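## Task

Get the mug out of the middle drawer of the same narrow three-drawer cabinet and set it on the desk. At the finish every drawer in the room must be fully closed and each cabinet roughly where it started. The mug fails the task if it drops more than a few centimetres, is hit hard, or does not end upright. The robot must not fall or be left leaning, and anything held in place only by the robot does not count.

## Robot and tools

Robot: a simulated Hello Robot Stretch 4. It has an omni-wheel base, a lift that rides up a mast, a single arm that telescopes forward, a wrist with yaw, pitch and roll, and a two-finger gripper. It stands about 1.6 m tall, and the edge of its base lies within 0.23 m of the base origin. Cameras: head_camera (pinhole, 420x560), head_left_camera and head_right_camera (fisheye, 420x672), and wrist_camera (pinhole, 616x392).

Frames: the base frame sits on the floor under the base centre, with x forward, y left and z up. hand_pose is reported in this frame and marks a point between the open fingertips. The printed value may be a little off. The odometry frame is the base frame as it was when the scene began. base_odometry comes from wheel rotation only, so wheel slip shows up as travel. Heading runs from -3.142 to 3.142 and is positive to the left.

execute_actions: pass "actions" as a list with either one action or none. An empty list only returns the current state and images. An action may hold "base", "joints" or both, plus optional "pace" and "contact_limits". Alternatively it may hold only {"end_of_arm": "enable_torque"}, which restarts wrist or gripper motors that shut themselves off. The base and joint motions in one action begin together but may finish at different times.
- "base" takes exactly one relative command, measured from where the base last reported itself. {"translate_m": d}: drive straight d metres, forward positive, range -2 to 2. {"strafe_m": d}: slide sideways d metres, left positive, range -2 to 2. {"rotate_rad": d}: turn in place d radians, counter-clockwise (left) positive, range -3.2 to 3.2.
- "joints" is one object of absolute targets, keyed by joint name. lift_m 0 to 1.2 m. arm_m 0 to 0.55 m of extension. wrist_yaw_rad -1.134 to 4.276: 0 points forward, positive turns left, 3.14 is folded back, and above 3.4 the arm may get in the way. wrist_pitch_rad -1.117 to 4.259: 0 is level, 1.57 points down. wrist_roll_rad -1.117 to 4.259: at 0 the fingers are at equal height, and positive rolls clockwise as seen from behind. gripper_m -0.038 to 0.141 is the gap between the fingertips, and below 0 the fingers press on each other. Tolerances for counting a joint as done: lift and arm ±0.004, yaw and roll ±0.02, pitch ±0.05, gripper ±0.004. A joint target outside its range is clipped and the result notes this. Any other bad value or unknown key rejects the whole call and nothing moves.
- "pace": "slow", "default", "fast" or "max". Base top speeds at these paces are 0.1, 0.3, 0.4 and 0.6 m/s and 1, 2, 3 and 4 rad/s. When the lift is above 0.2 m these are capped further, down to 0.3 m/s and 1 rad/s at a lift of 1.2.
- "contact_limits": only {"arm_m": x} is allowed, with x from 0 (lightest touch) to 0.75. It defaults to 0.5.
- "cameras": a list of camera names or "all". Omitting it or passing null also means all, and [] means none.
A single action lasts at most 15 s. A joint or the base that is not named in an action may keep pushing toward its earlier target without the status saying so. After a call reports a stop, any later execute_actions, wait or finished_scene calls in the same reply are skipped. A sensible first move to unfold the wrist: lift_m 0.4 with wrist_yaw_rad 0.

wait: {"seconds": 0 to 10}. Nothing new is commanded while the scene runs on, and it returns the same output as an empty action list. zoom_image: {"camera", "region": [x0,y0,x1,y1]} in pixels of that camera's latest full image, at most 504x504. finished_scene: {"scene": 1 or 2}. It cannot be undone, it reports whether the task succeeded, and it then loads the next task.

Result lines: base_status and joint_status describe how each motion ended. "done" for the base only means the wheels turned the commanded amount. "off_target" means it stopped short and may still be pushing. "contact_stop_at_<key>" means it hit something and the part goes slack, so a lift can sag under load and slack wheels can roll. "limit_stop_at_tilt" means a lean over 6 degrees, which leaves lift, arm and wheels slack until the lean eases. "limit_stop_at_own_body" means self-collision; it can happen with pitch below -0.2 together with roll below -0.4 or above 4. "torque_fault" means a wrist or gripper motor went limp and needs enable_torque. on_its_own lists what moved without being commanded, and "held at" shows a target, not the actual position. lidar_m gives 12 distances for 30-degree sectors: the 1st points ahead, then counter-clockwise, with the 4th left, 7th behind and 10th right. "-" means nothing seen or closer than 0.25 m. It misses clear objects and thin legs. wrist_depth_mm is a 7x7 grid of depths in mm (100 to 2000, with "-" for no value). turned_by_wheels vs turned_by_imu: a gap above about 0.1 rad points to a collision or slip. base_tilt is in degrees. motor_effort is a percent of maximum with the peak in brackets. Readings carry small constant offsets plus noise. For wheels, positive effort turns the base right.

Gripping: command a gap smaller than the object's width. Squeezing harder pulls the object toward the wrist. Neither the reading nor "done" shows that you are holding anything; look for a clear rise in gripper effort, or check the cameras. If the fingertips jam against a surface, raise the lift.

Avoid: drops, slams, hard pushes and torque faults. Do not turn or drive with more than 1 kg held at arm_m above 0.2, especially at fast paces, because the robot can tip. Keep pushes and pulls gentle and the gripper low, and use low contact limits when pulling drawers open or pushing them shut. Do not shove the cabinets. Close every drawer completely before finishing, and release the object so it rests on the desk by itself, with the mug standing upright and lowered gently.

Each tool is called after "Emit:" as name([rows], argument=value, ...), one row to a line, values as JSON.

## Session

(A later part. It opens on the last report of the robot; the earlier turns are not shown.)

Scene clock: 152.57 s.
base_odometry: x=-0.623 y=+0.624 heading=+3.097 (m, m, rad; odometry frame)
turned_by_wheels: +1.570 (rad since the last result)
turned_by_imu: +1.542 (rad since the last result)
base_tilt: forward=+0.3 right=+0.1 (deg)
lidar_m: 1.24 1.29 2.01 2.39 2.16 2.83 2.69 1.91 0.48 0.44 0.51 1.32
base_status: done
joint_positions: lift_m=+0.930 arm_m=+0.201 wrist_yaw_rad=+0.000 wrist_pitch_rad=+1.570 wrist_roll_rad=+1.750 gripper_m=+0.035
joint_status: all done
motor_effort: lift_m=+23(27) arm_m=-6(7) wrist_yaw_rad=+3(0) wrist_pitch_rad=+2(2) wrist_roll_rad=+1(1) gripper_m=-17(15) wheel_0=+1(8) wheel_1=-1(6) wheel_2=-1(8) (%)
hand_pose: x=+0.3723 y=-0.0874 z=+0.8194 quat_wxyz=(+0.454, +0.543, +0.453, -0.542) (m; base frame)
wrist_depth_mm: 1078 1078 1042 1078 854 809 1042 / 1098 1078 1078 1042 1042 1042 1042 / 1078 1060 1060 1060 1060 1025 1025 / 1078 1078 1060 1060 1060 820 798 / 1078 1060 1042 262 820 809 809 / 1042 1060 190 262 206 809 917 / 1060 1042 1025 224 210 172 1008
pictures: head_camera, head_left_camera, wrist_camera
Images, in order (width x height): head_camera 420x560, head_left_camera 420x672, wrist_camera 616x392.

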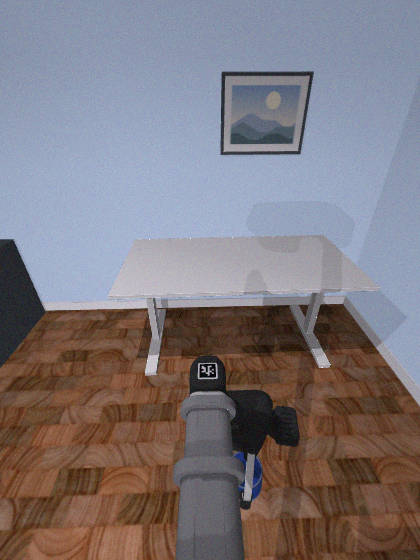

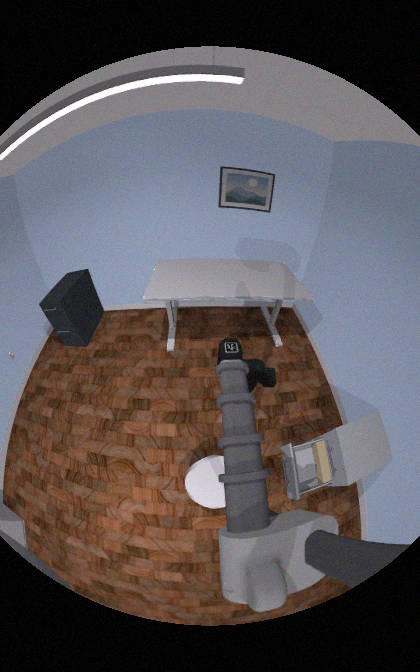

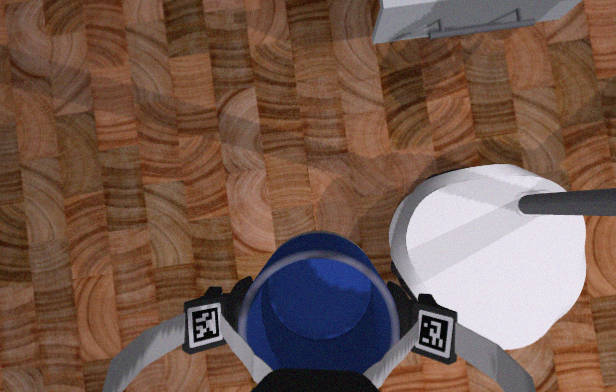

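Emit:
execute_actions([
  {"base": {"translate_m": 0.72}, "joints": {"arm_m": 0.51, "lift_m": 0.965}, "pace": "fast"},
], cameras=["head_camera", "wrist_camera"])

Scene clock: 160.33 s.
base_odometry: x=-1.342 y=+0.656 heading=+3.097 (m, m, rad; odometry frame)
turned_by_wheels: +0.000 (rad since the last result)
turned_by_imu: -0.001 (rad since the last result)
base_tilt: forward=+0.3 right=+0.1 (deg)
lidar_m: 0.51 0.55 1.59 2.38 2.47 2.73 3.44 0.71 0.77 1.30 0.79 0.56
base_status: done
joint_positions: lift_m=+0.965 arm_m=+0.509 wrist_yaw_rad=+0.000 wrist_pitch_rad=+1.570 wrist_roll_rad=+1.750 gripper_m=+0.035
joint_status: all done
motor_effort: lift_m=+23(24) arm_m=+6(7) wrist_yaw_rad=+0(2) wrist_pitch_rad=+2(2) wrist_roll_rad=+1(1) gripper_m=-17(16) wheel_0=-1(5) wheel_1=+0(6) wheel_2=+0(6) (%)
hand_pose: x=+0.6801 y=-0.0874 z=+0.8545 quat_wxyz=(+0.454, +0.543, +0.453, -0.542) (m; base frame)
wrist_depth_mm: 375 366 364 362 357 1078 1078 / 368 366 366 359 355 1060 1060 / 368 366 357 357 353 1060 1042 / 366 362 362 357 353 1060 831 / 366 362 357 262 349 1042 842 / 357 357 190 262 207 1060 931 / 357 353 351 223 208 172 1042
pictures: head_camera, wrist_camera
Images, in order (width x height): head_camera 420x560, wrist_camera 616x392.

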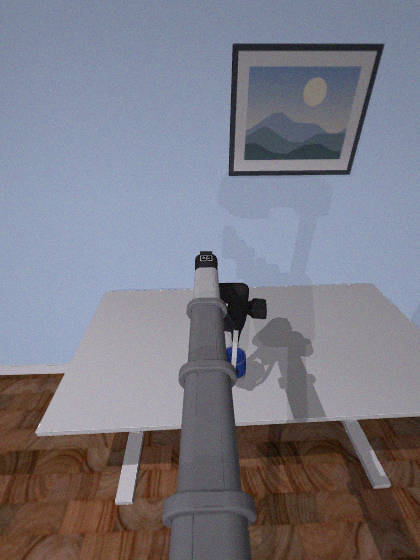

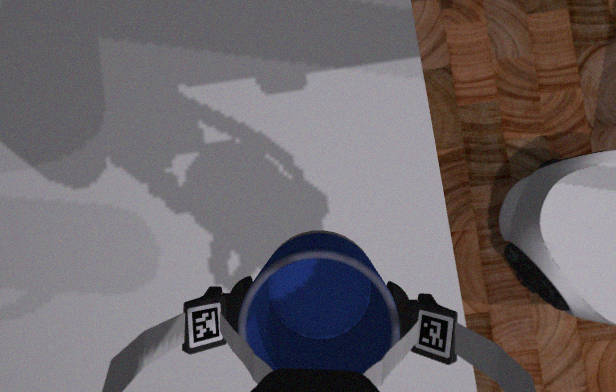

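Emit:
execute_actions([
  {"joints": {"arm_m": 0.545, "lift_m": 0.895}},
], cameras=["wrist_camera"])

Scene clock: 164.90 s.
base_odometry: x=-1.342 y=+0.656 heading=+3.097 (m, m, rad; odometry frame)
turned_by_wheels: +0.000 (rad since the last result)
turned_by_imu: -0.001 (rad since the last result)
base_tilt: forward=+0.4 right=+0.1 (deg)
lidar_m: 0.53 0.56 1.60 2.38 2.48 2.73 3.45 0.71 0.80 1.29 0.80 0.57
base_status: not commanded
joint_positions: lift_m=+0.895 arm_m=+0.544 wrist_yaw_rad=+0.000 wrist_pitch_rad=+1.570 wrist_roll_rad=+1.750 gripper_m=+0.035
joint_status: all done
motor_effort: lift_m=+18(21) arm_m=+6(7) wrist_yaw_rad=+0(0) wrist_pitch_rad=+2(2) wrist_roll_rad=+1(0) gripper_m=-15(18) wheel_0=-1(1) wheel_1=+0(0) wheel_2=+0(0) (%)
hand_pose: x=+0.7151 y=-0.0874 z=+0.7849 quat_wxyz=(+0.454, +0.543, +0.453, -0.542) (m; base frame)
wrist_depth_mm: 297 296 293 289 289 287 1008 / 297 293 291 290 286 286 1008 / 294 291 290 289 285 282 976 / 293 290 289 285 282 281 842 / 291 287 286 260 281 279 798 / 291 287 190 260 206 277 991 / 287 286 283 224 209 171 976
pictures: wrist_camera
Images, in order (width x height): wrist_camera 616x392.

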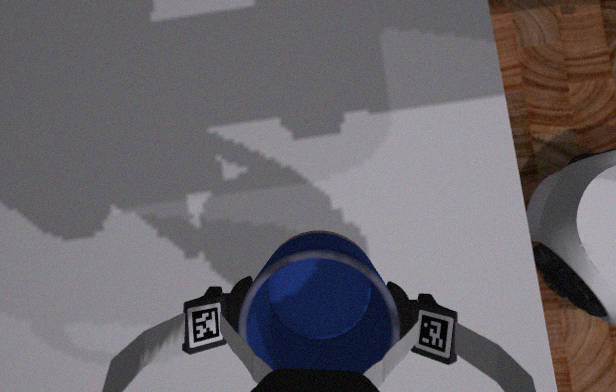

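Emit:
execute_actions([
  {"joints": {"gripper_m": 0.108, "lift_m": 0.890}},
], cameras=["wrist_camera"])

Scene clock: 168.90 s.
base_odometry: x=-1.342 y=+0.656 heading=+3.097 (m, m, rad; odometry frame)
turned_by_wheels: +0.000 (rad since the last result)
turned_by_imu: +0.000 (rad since the last result)
base_tilt: forward=+0.4 right=+0.0 (deg)
lidar_m: 0.53 0.54 1.62 2.38 2.51 2.71 3.45 0.70 0.75 1.30 0.82 0.56
base_status: not commanded
joint_positions: lift_m=+0.890 arm_m=+0.544 wrist_yaw_rad=+0.000 wrist_pitch_rad=+1.570 wrist_roll_rad=+1.750 gripper_m=+0.108
joint_status: all done
motor_effort: lift_m=+18(16) arm_m=+6(6) wrist_yaw_rad=+0(0) wrist_pitch_rad=+0(0) wrist_roll_rad=+1(1) gripper_m=-1(16) wheel_0=-1(0) wheel_1=+0(0) wheel_2=+0(0) (%)
hand_pose: x=+0.7150 y=-0.0874 z=+0.7799 quat_wxyz=(+0.453, +0.543, +0.453, -0.543) (m; base frame)
wrist_depth_mm: 293 290 289 286 283 282 991 / 293 289 286 283 283 279 991 / 290 286 285 283 278 276 976 / 289 287 282 281 279 276 842 / 287 285 283 271 277 276 788 / 286 283 194 270 232 273 891 / 285 281 279 150 273 270 976
pictures: wrist_camera
Images, in order (width x height): wrist_camera 616x392.

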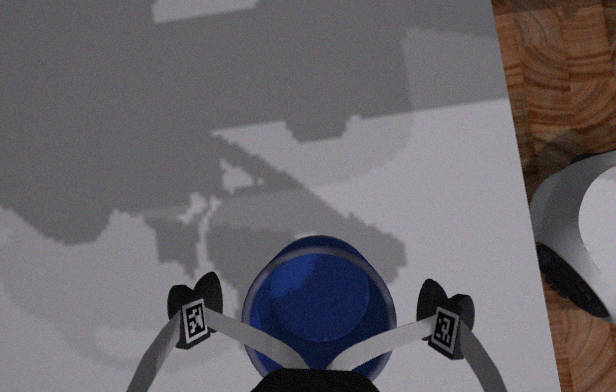

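Emit:
execute_actions([
  {"joints": {"lift_m": 0.97}, "pace": "fast"},
], cameras=["wrist_camera"])

Emit:
execute_actions([
  {"base": {"rotate_rad": -1.57}, "joints": {"arm_m": 0.13}, "pace": "fast"},
], cameras=["head_camera", "head_left_camera"])

Scene clock: 179.83 s.
base_odometry: x=-1.342 y=+0.656 heading=+3.097 (m, m, rad; odometry frame)
turned_by_wheels: +0.000 (rad since the last result)
turned_by_imu: -0.001 (rad since the last result)
base_tilt: forward=+0.3 right=+0.1 (deg)
lidar_m: 0.51 0.55 1.64 2.41 2.47 2.71 3.46 0.71 0.74 1.30 0.80 0.54
base_status: not commanded
joint_positions: lift_m=+0.970 arm_m=+0.544 wrist_yaw_rad=+0.000 wrist_pitch_rad=+1.570 wrist_roll_rad=+1.750 gripper_m=+0.108
joint_status: all done
motor_effort: lift_m=+22(24) arm_m=+6(6) wrist_yaw_rad=+0(1) wrist_pitch_rad=+1(0) wrist_roll_rad=+1(1) gripper_m=+0(0) wheel_0=-1(1) wheel_1=+0(0) wheel_2=+0(0) (%)
hand_pose: x=+0.7150 y=-0.0874 z=+0.8595 quat_wxyz=(+0.453, +0.543, +0.453, -0.543) (m; base frame)
wrist_depth_mm: 377 373 368 368 364 1078 1078 / 377 373 370 366 362 1078 1078 / 373 370 368 368 357 1060 1060 / 373 368 364 362 359 1008 866 / 370 366 362 351 357 353 854 / 368 364 211 340 312 351 1042 / 364 362 359 150 349 351 1042
pictures: wrist_camera
Images, in order (width x height): wrist_camera 616x392.

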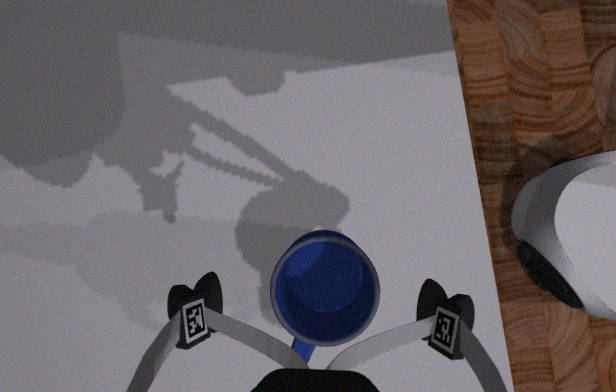

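Scene clock: 182.03 s.
base_odometry: x=-1.342 y=+0.656 heading=+1.527 (m, m, rad; odometry frame)
turned_by_wheels: -1.570 (rad since the last result)
turned_by_imu: -1.543 (rad since the last result)
base_tilt: forward=+0.4 right=+0.1 (deg)
lidar_m: 1.29 0.80 0.57 0.52 0.54 1.63 2.40 2.50 2.71 3.34 0.71 0.71
base_status: done
joint_positions: lift_m=+0.970 arm_m=+0.131 wrist_yaw_rad=+0.000 wrist_pitch_rad=+1.570 wrist_roll_rad=+1.750 gripper_m=+0.108
joint_status: all done
motor_effort: lift_m=+21(21) arm_m=-6(7) wrist_yaw_rad=+1(0) wrist_pitch_rad=+1(2) wrist_roll_rad=+1(1) gripper_m=+0(1) wheel_0=+0(7) wheel_1=+1(7) wheel_2=+1(5) (%)
hand_pose: x=+0.3021 y=-0.0874 z=+0.8596 quat_wxyz=(+0.453, +0.543, +0.453, -0.543) (m; base frame)
wrist_depth_mm: 732 917 1118 1118 1098 1098 1078 / 878 1078 1118 1118 1118 1078 1078 / 1138 1118 1098 1078 1118 1042 1078 / 1138 1098 1098 1098 904 854 627 / 1138 1118 1098 1098 866 866 1042 / 1098 1078 211 1078 866 842 1025 / 1118 1078 1060 150 1042 1042 1042
pictures: head_camera, head_left_camera
Images, in order (width x height): head_camera 420x560, head_left_camera 420x672.

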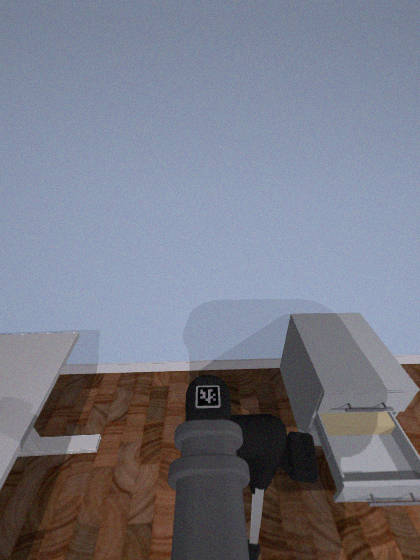

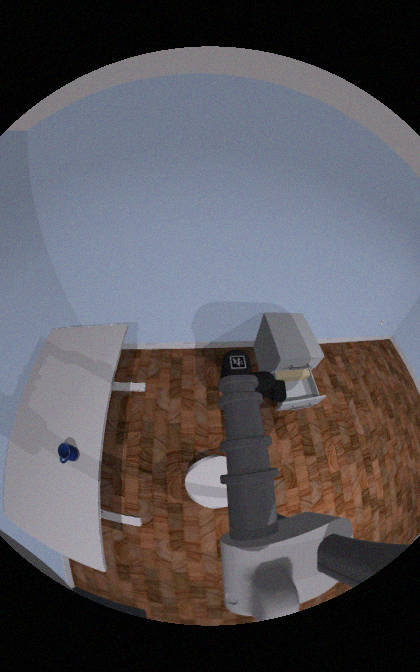

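Emit:
execute_actions([
  {"base": {"strafe_m": -0.62}, "joints": {"lift_m": 0.10, "wrist_yaw_rad": 2.1, "wrist_pitch_rad": 0.0, "wrist_roll_rad": 0.0, "gripper_m": 0.03, "arm_m": 0.15}, "pace": "max"},
], cameras=["head_camera"])

Emit:
zoom_image(camera="head_camera", region=[110, 380, 330, 560])

Scene clock: 189.97 s.
base_odometry: x=-0.723 y=+0.629 heading=+1.527 (m, m, rad; odometry frame)
turned_by_wheels: +0.000 (rad since the last result)
turned_by_imu: -0.001 (rad since the last result)
base_tilt: forward=+0.3 right=+0.0 (deg)
lidar_m: 0.46 1.37 1.23 1.15 1.19 1.96 2.39 2.17 2.67 2.74 1.91 0.49
base_status: done
joint_positions: lift_m=+0.100 arm_m=+0.149 wrist_yaw_rad=+2.100 wrist_pitch_rad=+0.003 wrist_roll_rad=+0.000 gripper_m=+0.030
joint_status: all done
motor_effort: lift_m=+18(22) arm_m=+6(6) wrist_yaw_rad=+2(11) wrist_pitch_rad=-6(12) wrist_roll_rad=-1(4) gripper_m=-7(6) wheel_0=-1(8) wheel_1=+1(9) wheel_2=+1(1) (%)
hand_pose: x=+0.2498 y=+0.2932 z=+0.2776 quat_wxyz=(+0.498, -0.001, +0.001, +0.867) (m; base frame)
wrist_depth_mm: - - - - - 1808 1576 / - - - - 1983 1160 1042 / - - - - 1808 1708 1537 / - - - - - 1708 1576 / - - - - 1921 1756 1576 / 1229 1229 1281 1182 217 1430 1430 / 788 798 715 175 741 866 866
pictures: head_camera
Images, in order (width x height): head_camera 420x560.

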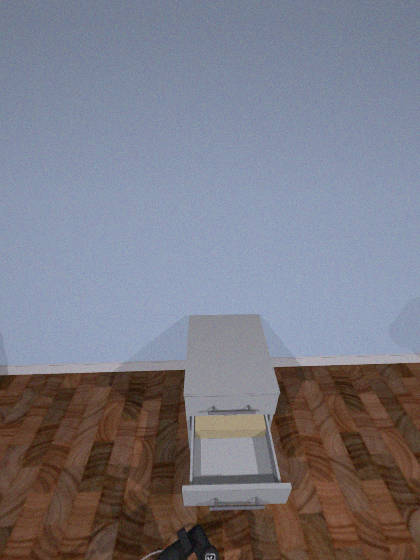

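Region (110, 380, 330, 560) of head_camera's 420x560 image, scaled by 2.291, with more detail than that image has; it fills the top 412 rows of this view, and the rest is white.

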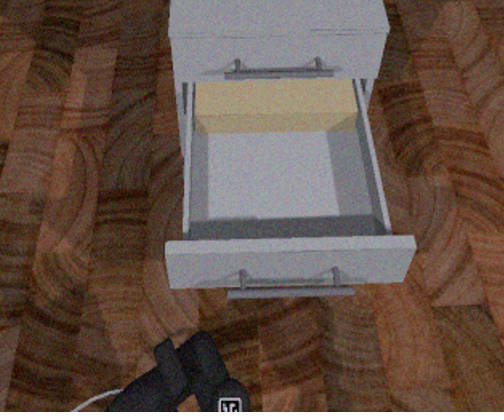

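Emit:
execute_actions([
  {"joints": {"arm_m": 0.225}, "pace": "fast", "contact_limits": {"arm_m": 0.2}},
], cameras=[])

Emit:
execute_actions([
  {"joints": {"arm_m": 0.42}, "contact_limits": {"arm_m": 0.25}},
], cameras=["head_camera"])

Emit:
zoom_image(camera="head_camera", region=[140, 370, 310, 510])

Scene clock: 195.13 s.
base_odometry: x=-0.723 y=+0.629 heading=+1.527 (m, m, rad; odometry frame)
turned_by_wheels: +0.000 (rad since the last result)
turned_by_imu: +0.000 (rad since the last result)
base_tilt: forward=+0.4 right=+0.1 (deg)
lidar_m: 0.46 1.35 1.21 1.14 1.20 1.94 2.39 2.20 2.69 2.72 1.91 0.48
base_status: not commanded
joint_positions: lift_m=+0.100 arm_m=+0.224 wrist_yaw_rad=+2.100 wrist_pitch_rad=+0.003 wrist_roll_rad=+0.000 gripper_m=+0.030
joint_status: all done
motor_effort: lift_m=+18(18) arm_m=+6(6) wrist_yaw_rad=+1(2) wrist_pitch_rad=-6(7) wrist_roll_rad=+0(1) gripper_m=-6(2) wheel_0=-1(1) wheel_1=+2(1) wheel_2=+1(1) (%)
contact_limits: arm_m 0.2
hand_pose: x=+0.3247 y=+0.2932 z=+0.2776 quat_wxyz=(+0.498, -0.001, +0.001, +0.867) (m; base frame)
wrist_depth_mm: - - - - 1983 1756 1618 / - - - - 1308 1229 1060 / - - - 1661 1808 1708 1499 / - - - - 1921 1756 1576 / - - - - 1921 1661 1537 / 1205 1229 1255 1229 217 1366 1397 / 778 809 715 175 732 866 866
pictures: none
No camera images: the call's "cameras" was empty. Leave "cameras" out to get every camera's image.

Scene clock: 196.80 s.
base_odometry: x=-0.723 y=+0.629 heading=+1.527 (m, m, rad; odometry frame)
turned_by_wheels: +0.000 (rad since the last result)
turned_by_imu: +0.000 (rad since the last result)
base_tilt: forward=+0.3 right=+0.0 (deg)
lidar_m: 0.74 1.37 1.19 1.16 1.20 1.95 2.38 2.20 2.70 2.71 1.93 0.75
base_status: not commanded
joint_positions: lift_m=+0.100 arm_m=+0.419 wrist_yaw_rad=+2.100 wrist_pitch_rad=+0.003 wrist_roll_rad=+0.000 gripper_m=+0.030
joint_status: all done
motor_effort: lift_m=+19(18) arm_m=+6(9) wrist_yaw_rad=+1(3) wrist_pitch_rad=-7(7) wrist_roll_rad=+0(0) gripper_m=-4(4) wheel_0=+0(1) wheel_1=+2(1) wheel_2=+0(1) (%)
contact_limits: arm_m 0.25
hand_pose: x=+0.5196 y=+0.2932 z=+0.2776 quat_wxyz=(+0.498, -0.001, +0.001, +0.867) (m; base frame)
wrist_depth_mm: - - - - 1983 1756 1537 / - - - - 1336 1229 1042 / - - - 1661 1808 1708 1499 / - - - - - 1756 1576 / - - - - 1921 1708 1537 / 1205 1255 1281 1182 217 1430 1430 / 778 788 707 176 732 854 891
pictures: head_camera
Images, in order (width x height): head_camera 420x560.

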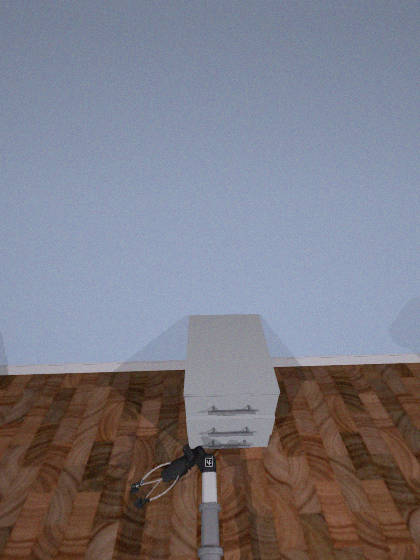

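Region (140, 370, 310, 510) of head_camera's 420x560 image, scaled by 2.965, with more detail than that image has; it fills the top 415 rows of this view, and the rest is white.

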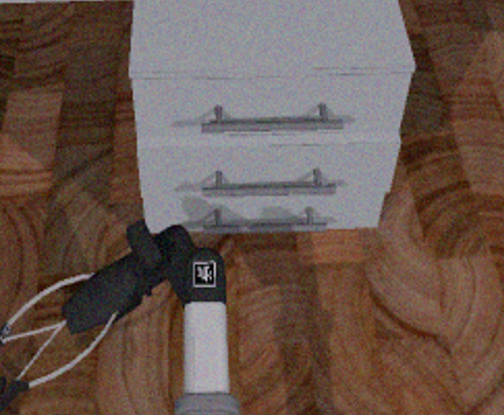

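Emit:
execute_actions(actions=[], cameras=["head_camera", "head_left_camera"])

Emit:
zoom_image(camera="head_camera", region=[170, 380, 290, 470])

Scene clock: 199.83 s.
base_odometry: x=-0.723 y=+0.629 heading=+1.527 (m, m, rad; odometry frame)
turned_by_wheels: +0.000 (rad since the last result)
turned_by_imu: +0.000 (rad since the last result)
base_tilt: forward=+0.4 right=+0.1 (deg)
lidar_m: 0.74 1.36 1.19 1.14 1.19 1.94 2.39 2.20 2.67 2.73 1.92 0.76
base_status: not commanded
joint_positions: lift_m=+0.100 arm_m=+0.419 wrist_yaw_rad=+2.100 wrist_pitch_rad=+0.003 wrist_roll_rad=+0.000 gripper_m=+0.030
joint_status: all done
motor_effort: lift_m=+18(18) arm_m=+6(9) wrist_yaw_rad=+1(3) wrist_pitch_rad=-7(7) wrist_roll_rad=+0(0) gripper_m=-3(4) wheel_0=+0(1) wheel_1=+2(1) wheel_2=+0(1) (%)
contact_limits: arm_m 0.25
hand_pose: x=+0.5196 y=+0.2932 z=+0.2776 quat_wxyz=(+0.498, -0.001, +0.001, +0.867) (m; base frame)
wrist_depth_mm: - - - - 1921 1756 1576 / - - - - 1366 1229 1060 / - - - 1756 1808 1708 1576 / - - - - - 1708 1618 / - - - - 1863 1756 1576 / 1205 1281 1281 1160 217 1430 1464 / 778 798 707 176 732 854 866
pictures: head_camera, head_left_camera
Images, in order (width x height): head_camera 420x560, head_left_camera 420x672.

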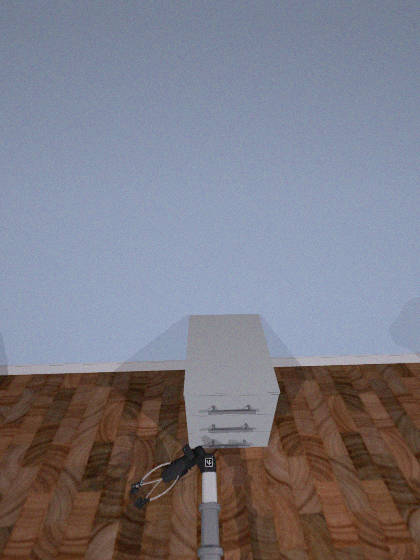

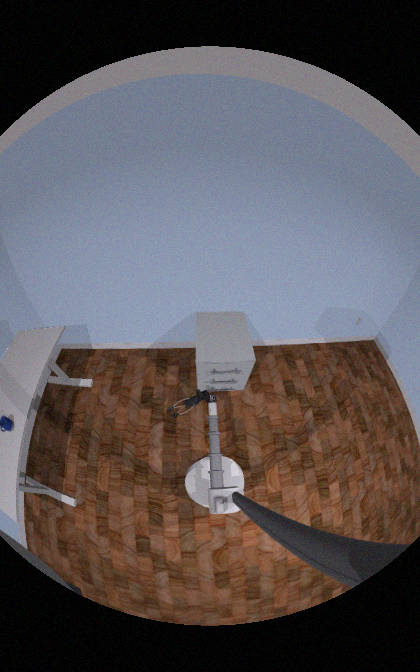

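Region (170, 380, 290, 470) of head_camera's 420x560 image, scaled by 4.200, with more detail than that image has; it fills the top 378 rows of this view, and the rest is white.

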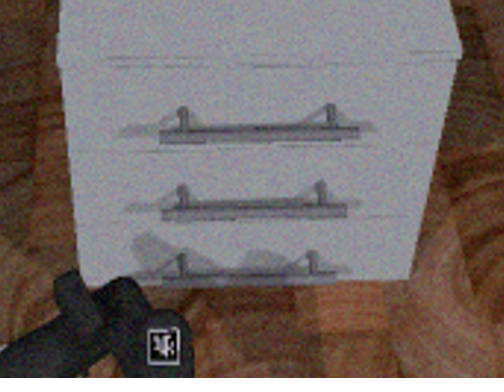

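Emit:
zoom_image(camera="head_camera", region=[235, 385, 295, 455])

Emit:
zoom_image(camera="head_left_camera", region=[0, 380, 90, 470])

Region (235, 385, 295, 455) of head_camera's 420x560 image, scaled by 7.200, with more detail than that image has; it fills the left 432 columns of this view, and the rest is white.

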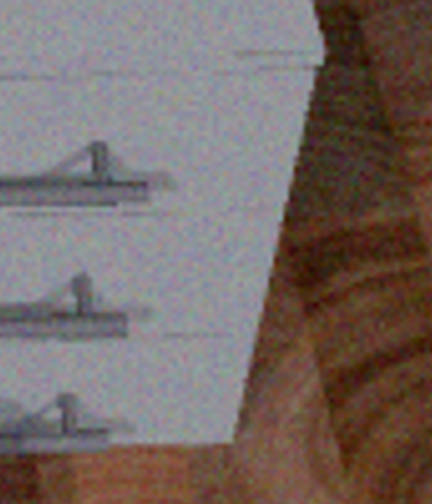

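Region (0, 380, 90, 470) of head_left_camera's 420x672 image, scaled by 5.600, with more detail than that image has.

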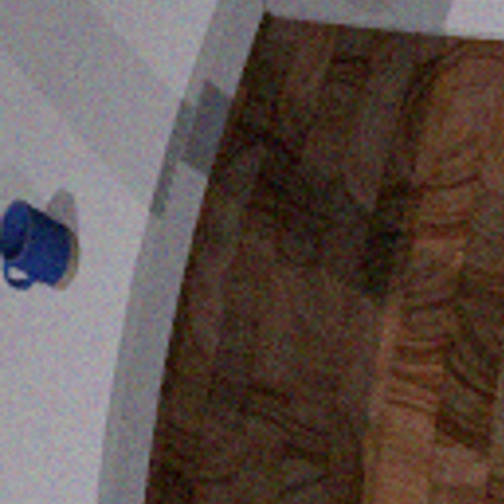

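Emit:
execute_actions([
  {"joints": {"arm_m": 0.12, "wrist_yaw_rad": 0.0}, "pace": "max"},
], cameras=["wrist_camera"])

Scene clock: 208.10 s.
base_odometry: x=-0.723 y=+0.629 heading=+1.527 (m, m, rad; odometry frame)
turned_by_wheels: +0.000 (rad since the last result)
turned_by_imu: -0.001 (rad since the last result)
base_tilt: forward=+0.3 right=+0.1 (deg)
lidar_m: 0.74 1.38 1.20 1.13 1.18 1.94 2.39 2.21 2.69 2.71 1.92 0.76
base_status: not commanded
joint_positions: lift_m=+0.100 arm_m=+0.121 wrist_yaw_rad=+0.000 wrist_pitch_rad=+0.003 wrist_roll_rad=+0.000 gripper_m=+0.030
joint_status: all done
motor_effort: lift_m=+18(18) arm_m=-6(7) wrist_yaw_rad=+0(5) wrist_pitch_rad=-6(6) wrist_roll_rad=+0(0) gripper_m=-3(2) wheel_0=+0(0) wheel_1=+1(2) wheel_2=+0(0) (%)
hand_pose: x=+0.5805 y=-0.0873 z=+0.2776 quat_wxyz=(+1.000, +0.000, +0.001, +0.000) (m; base frame)
wrist_depth_mm: 1060 1060 1042 1008 1008 1008 1025 / 1060 1042 449 445 442 430 991 / 1042 1042 445 442 436 427 991 / 1025 1008 442 439 433 427 976 / 1008 1008 442 433 433 424 976 / 1008 991 439 433 217 427 976 / 768 778 436 176 424 418 854
pictures: wrist_camera
Images, in order (width x height): wrist_camera 616x392.

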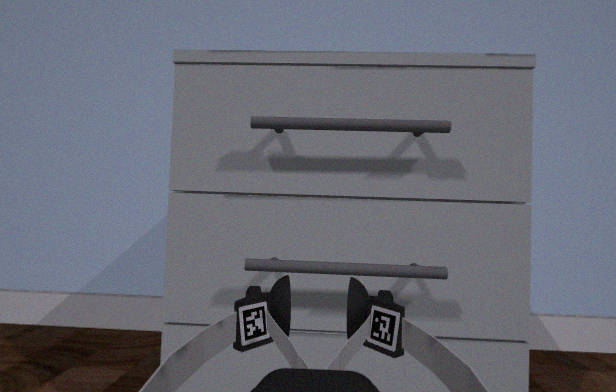

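The depths change smoothly across all three drawer fronts, so the drawer is shut. The mug is standing on the desk.

Emit:
finished_scene(scene=2)

The scene is finished: the task was done.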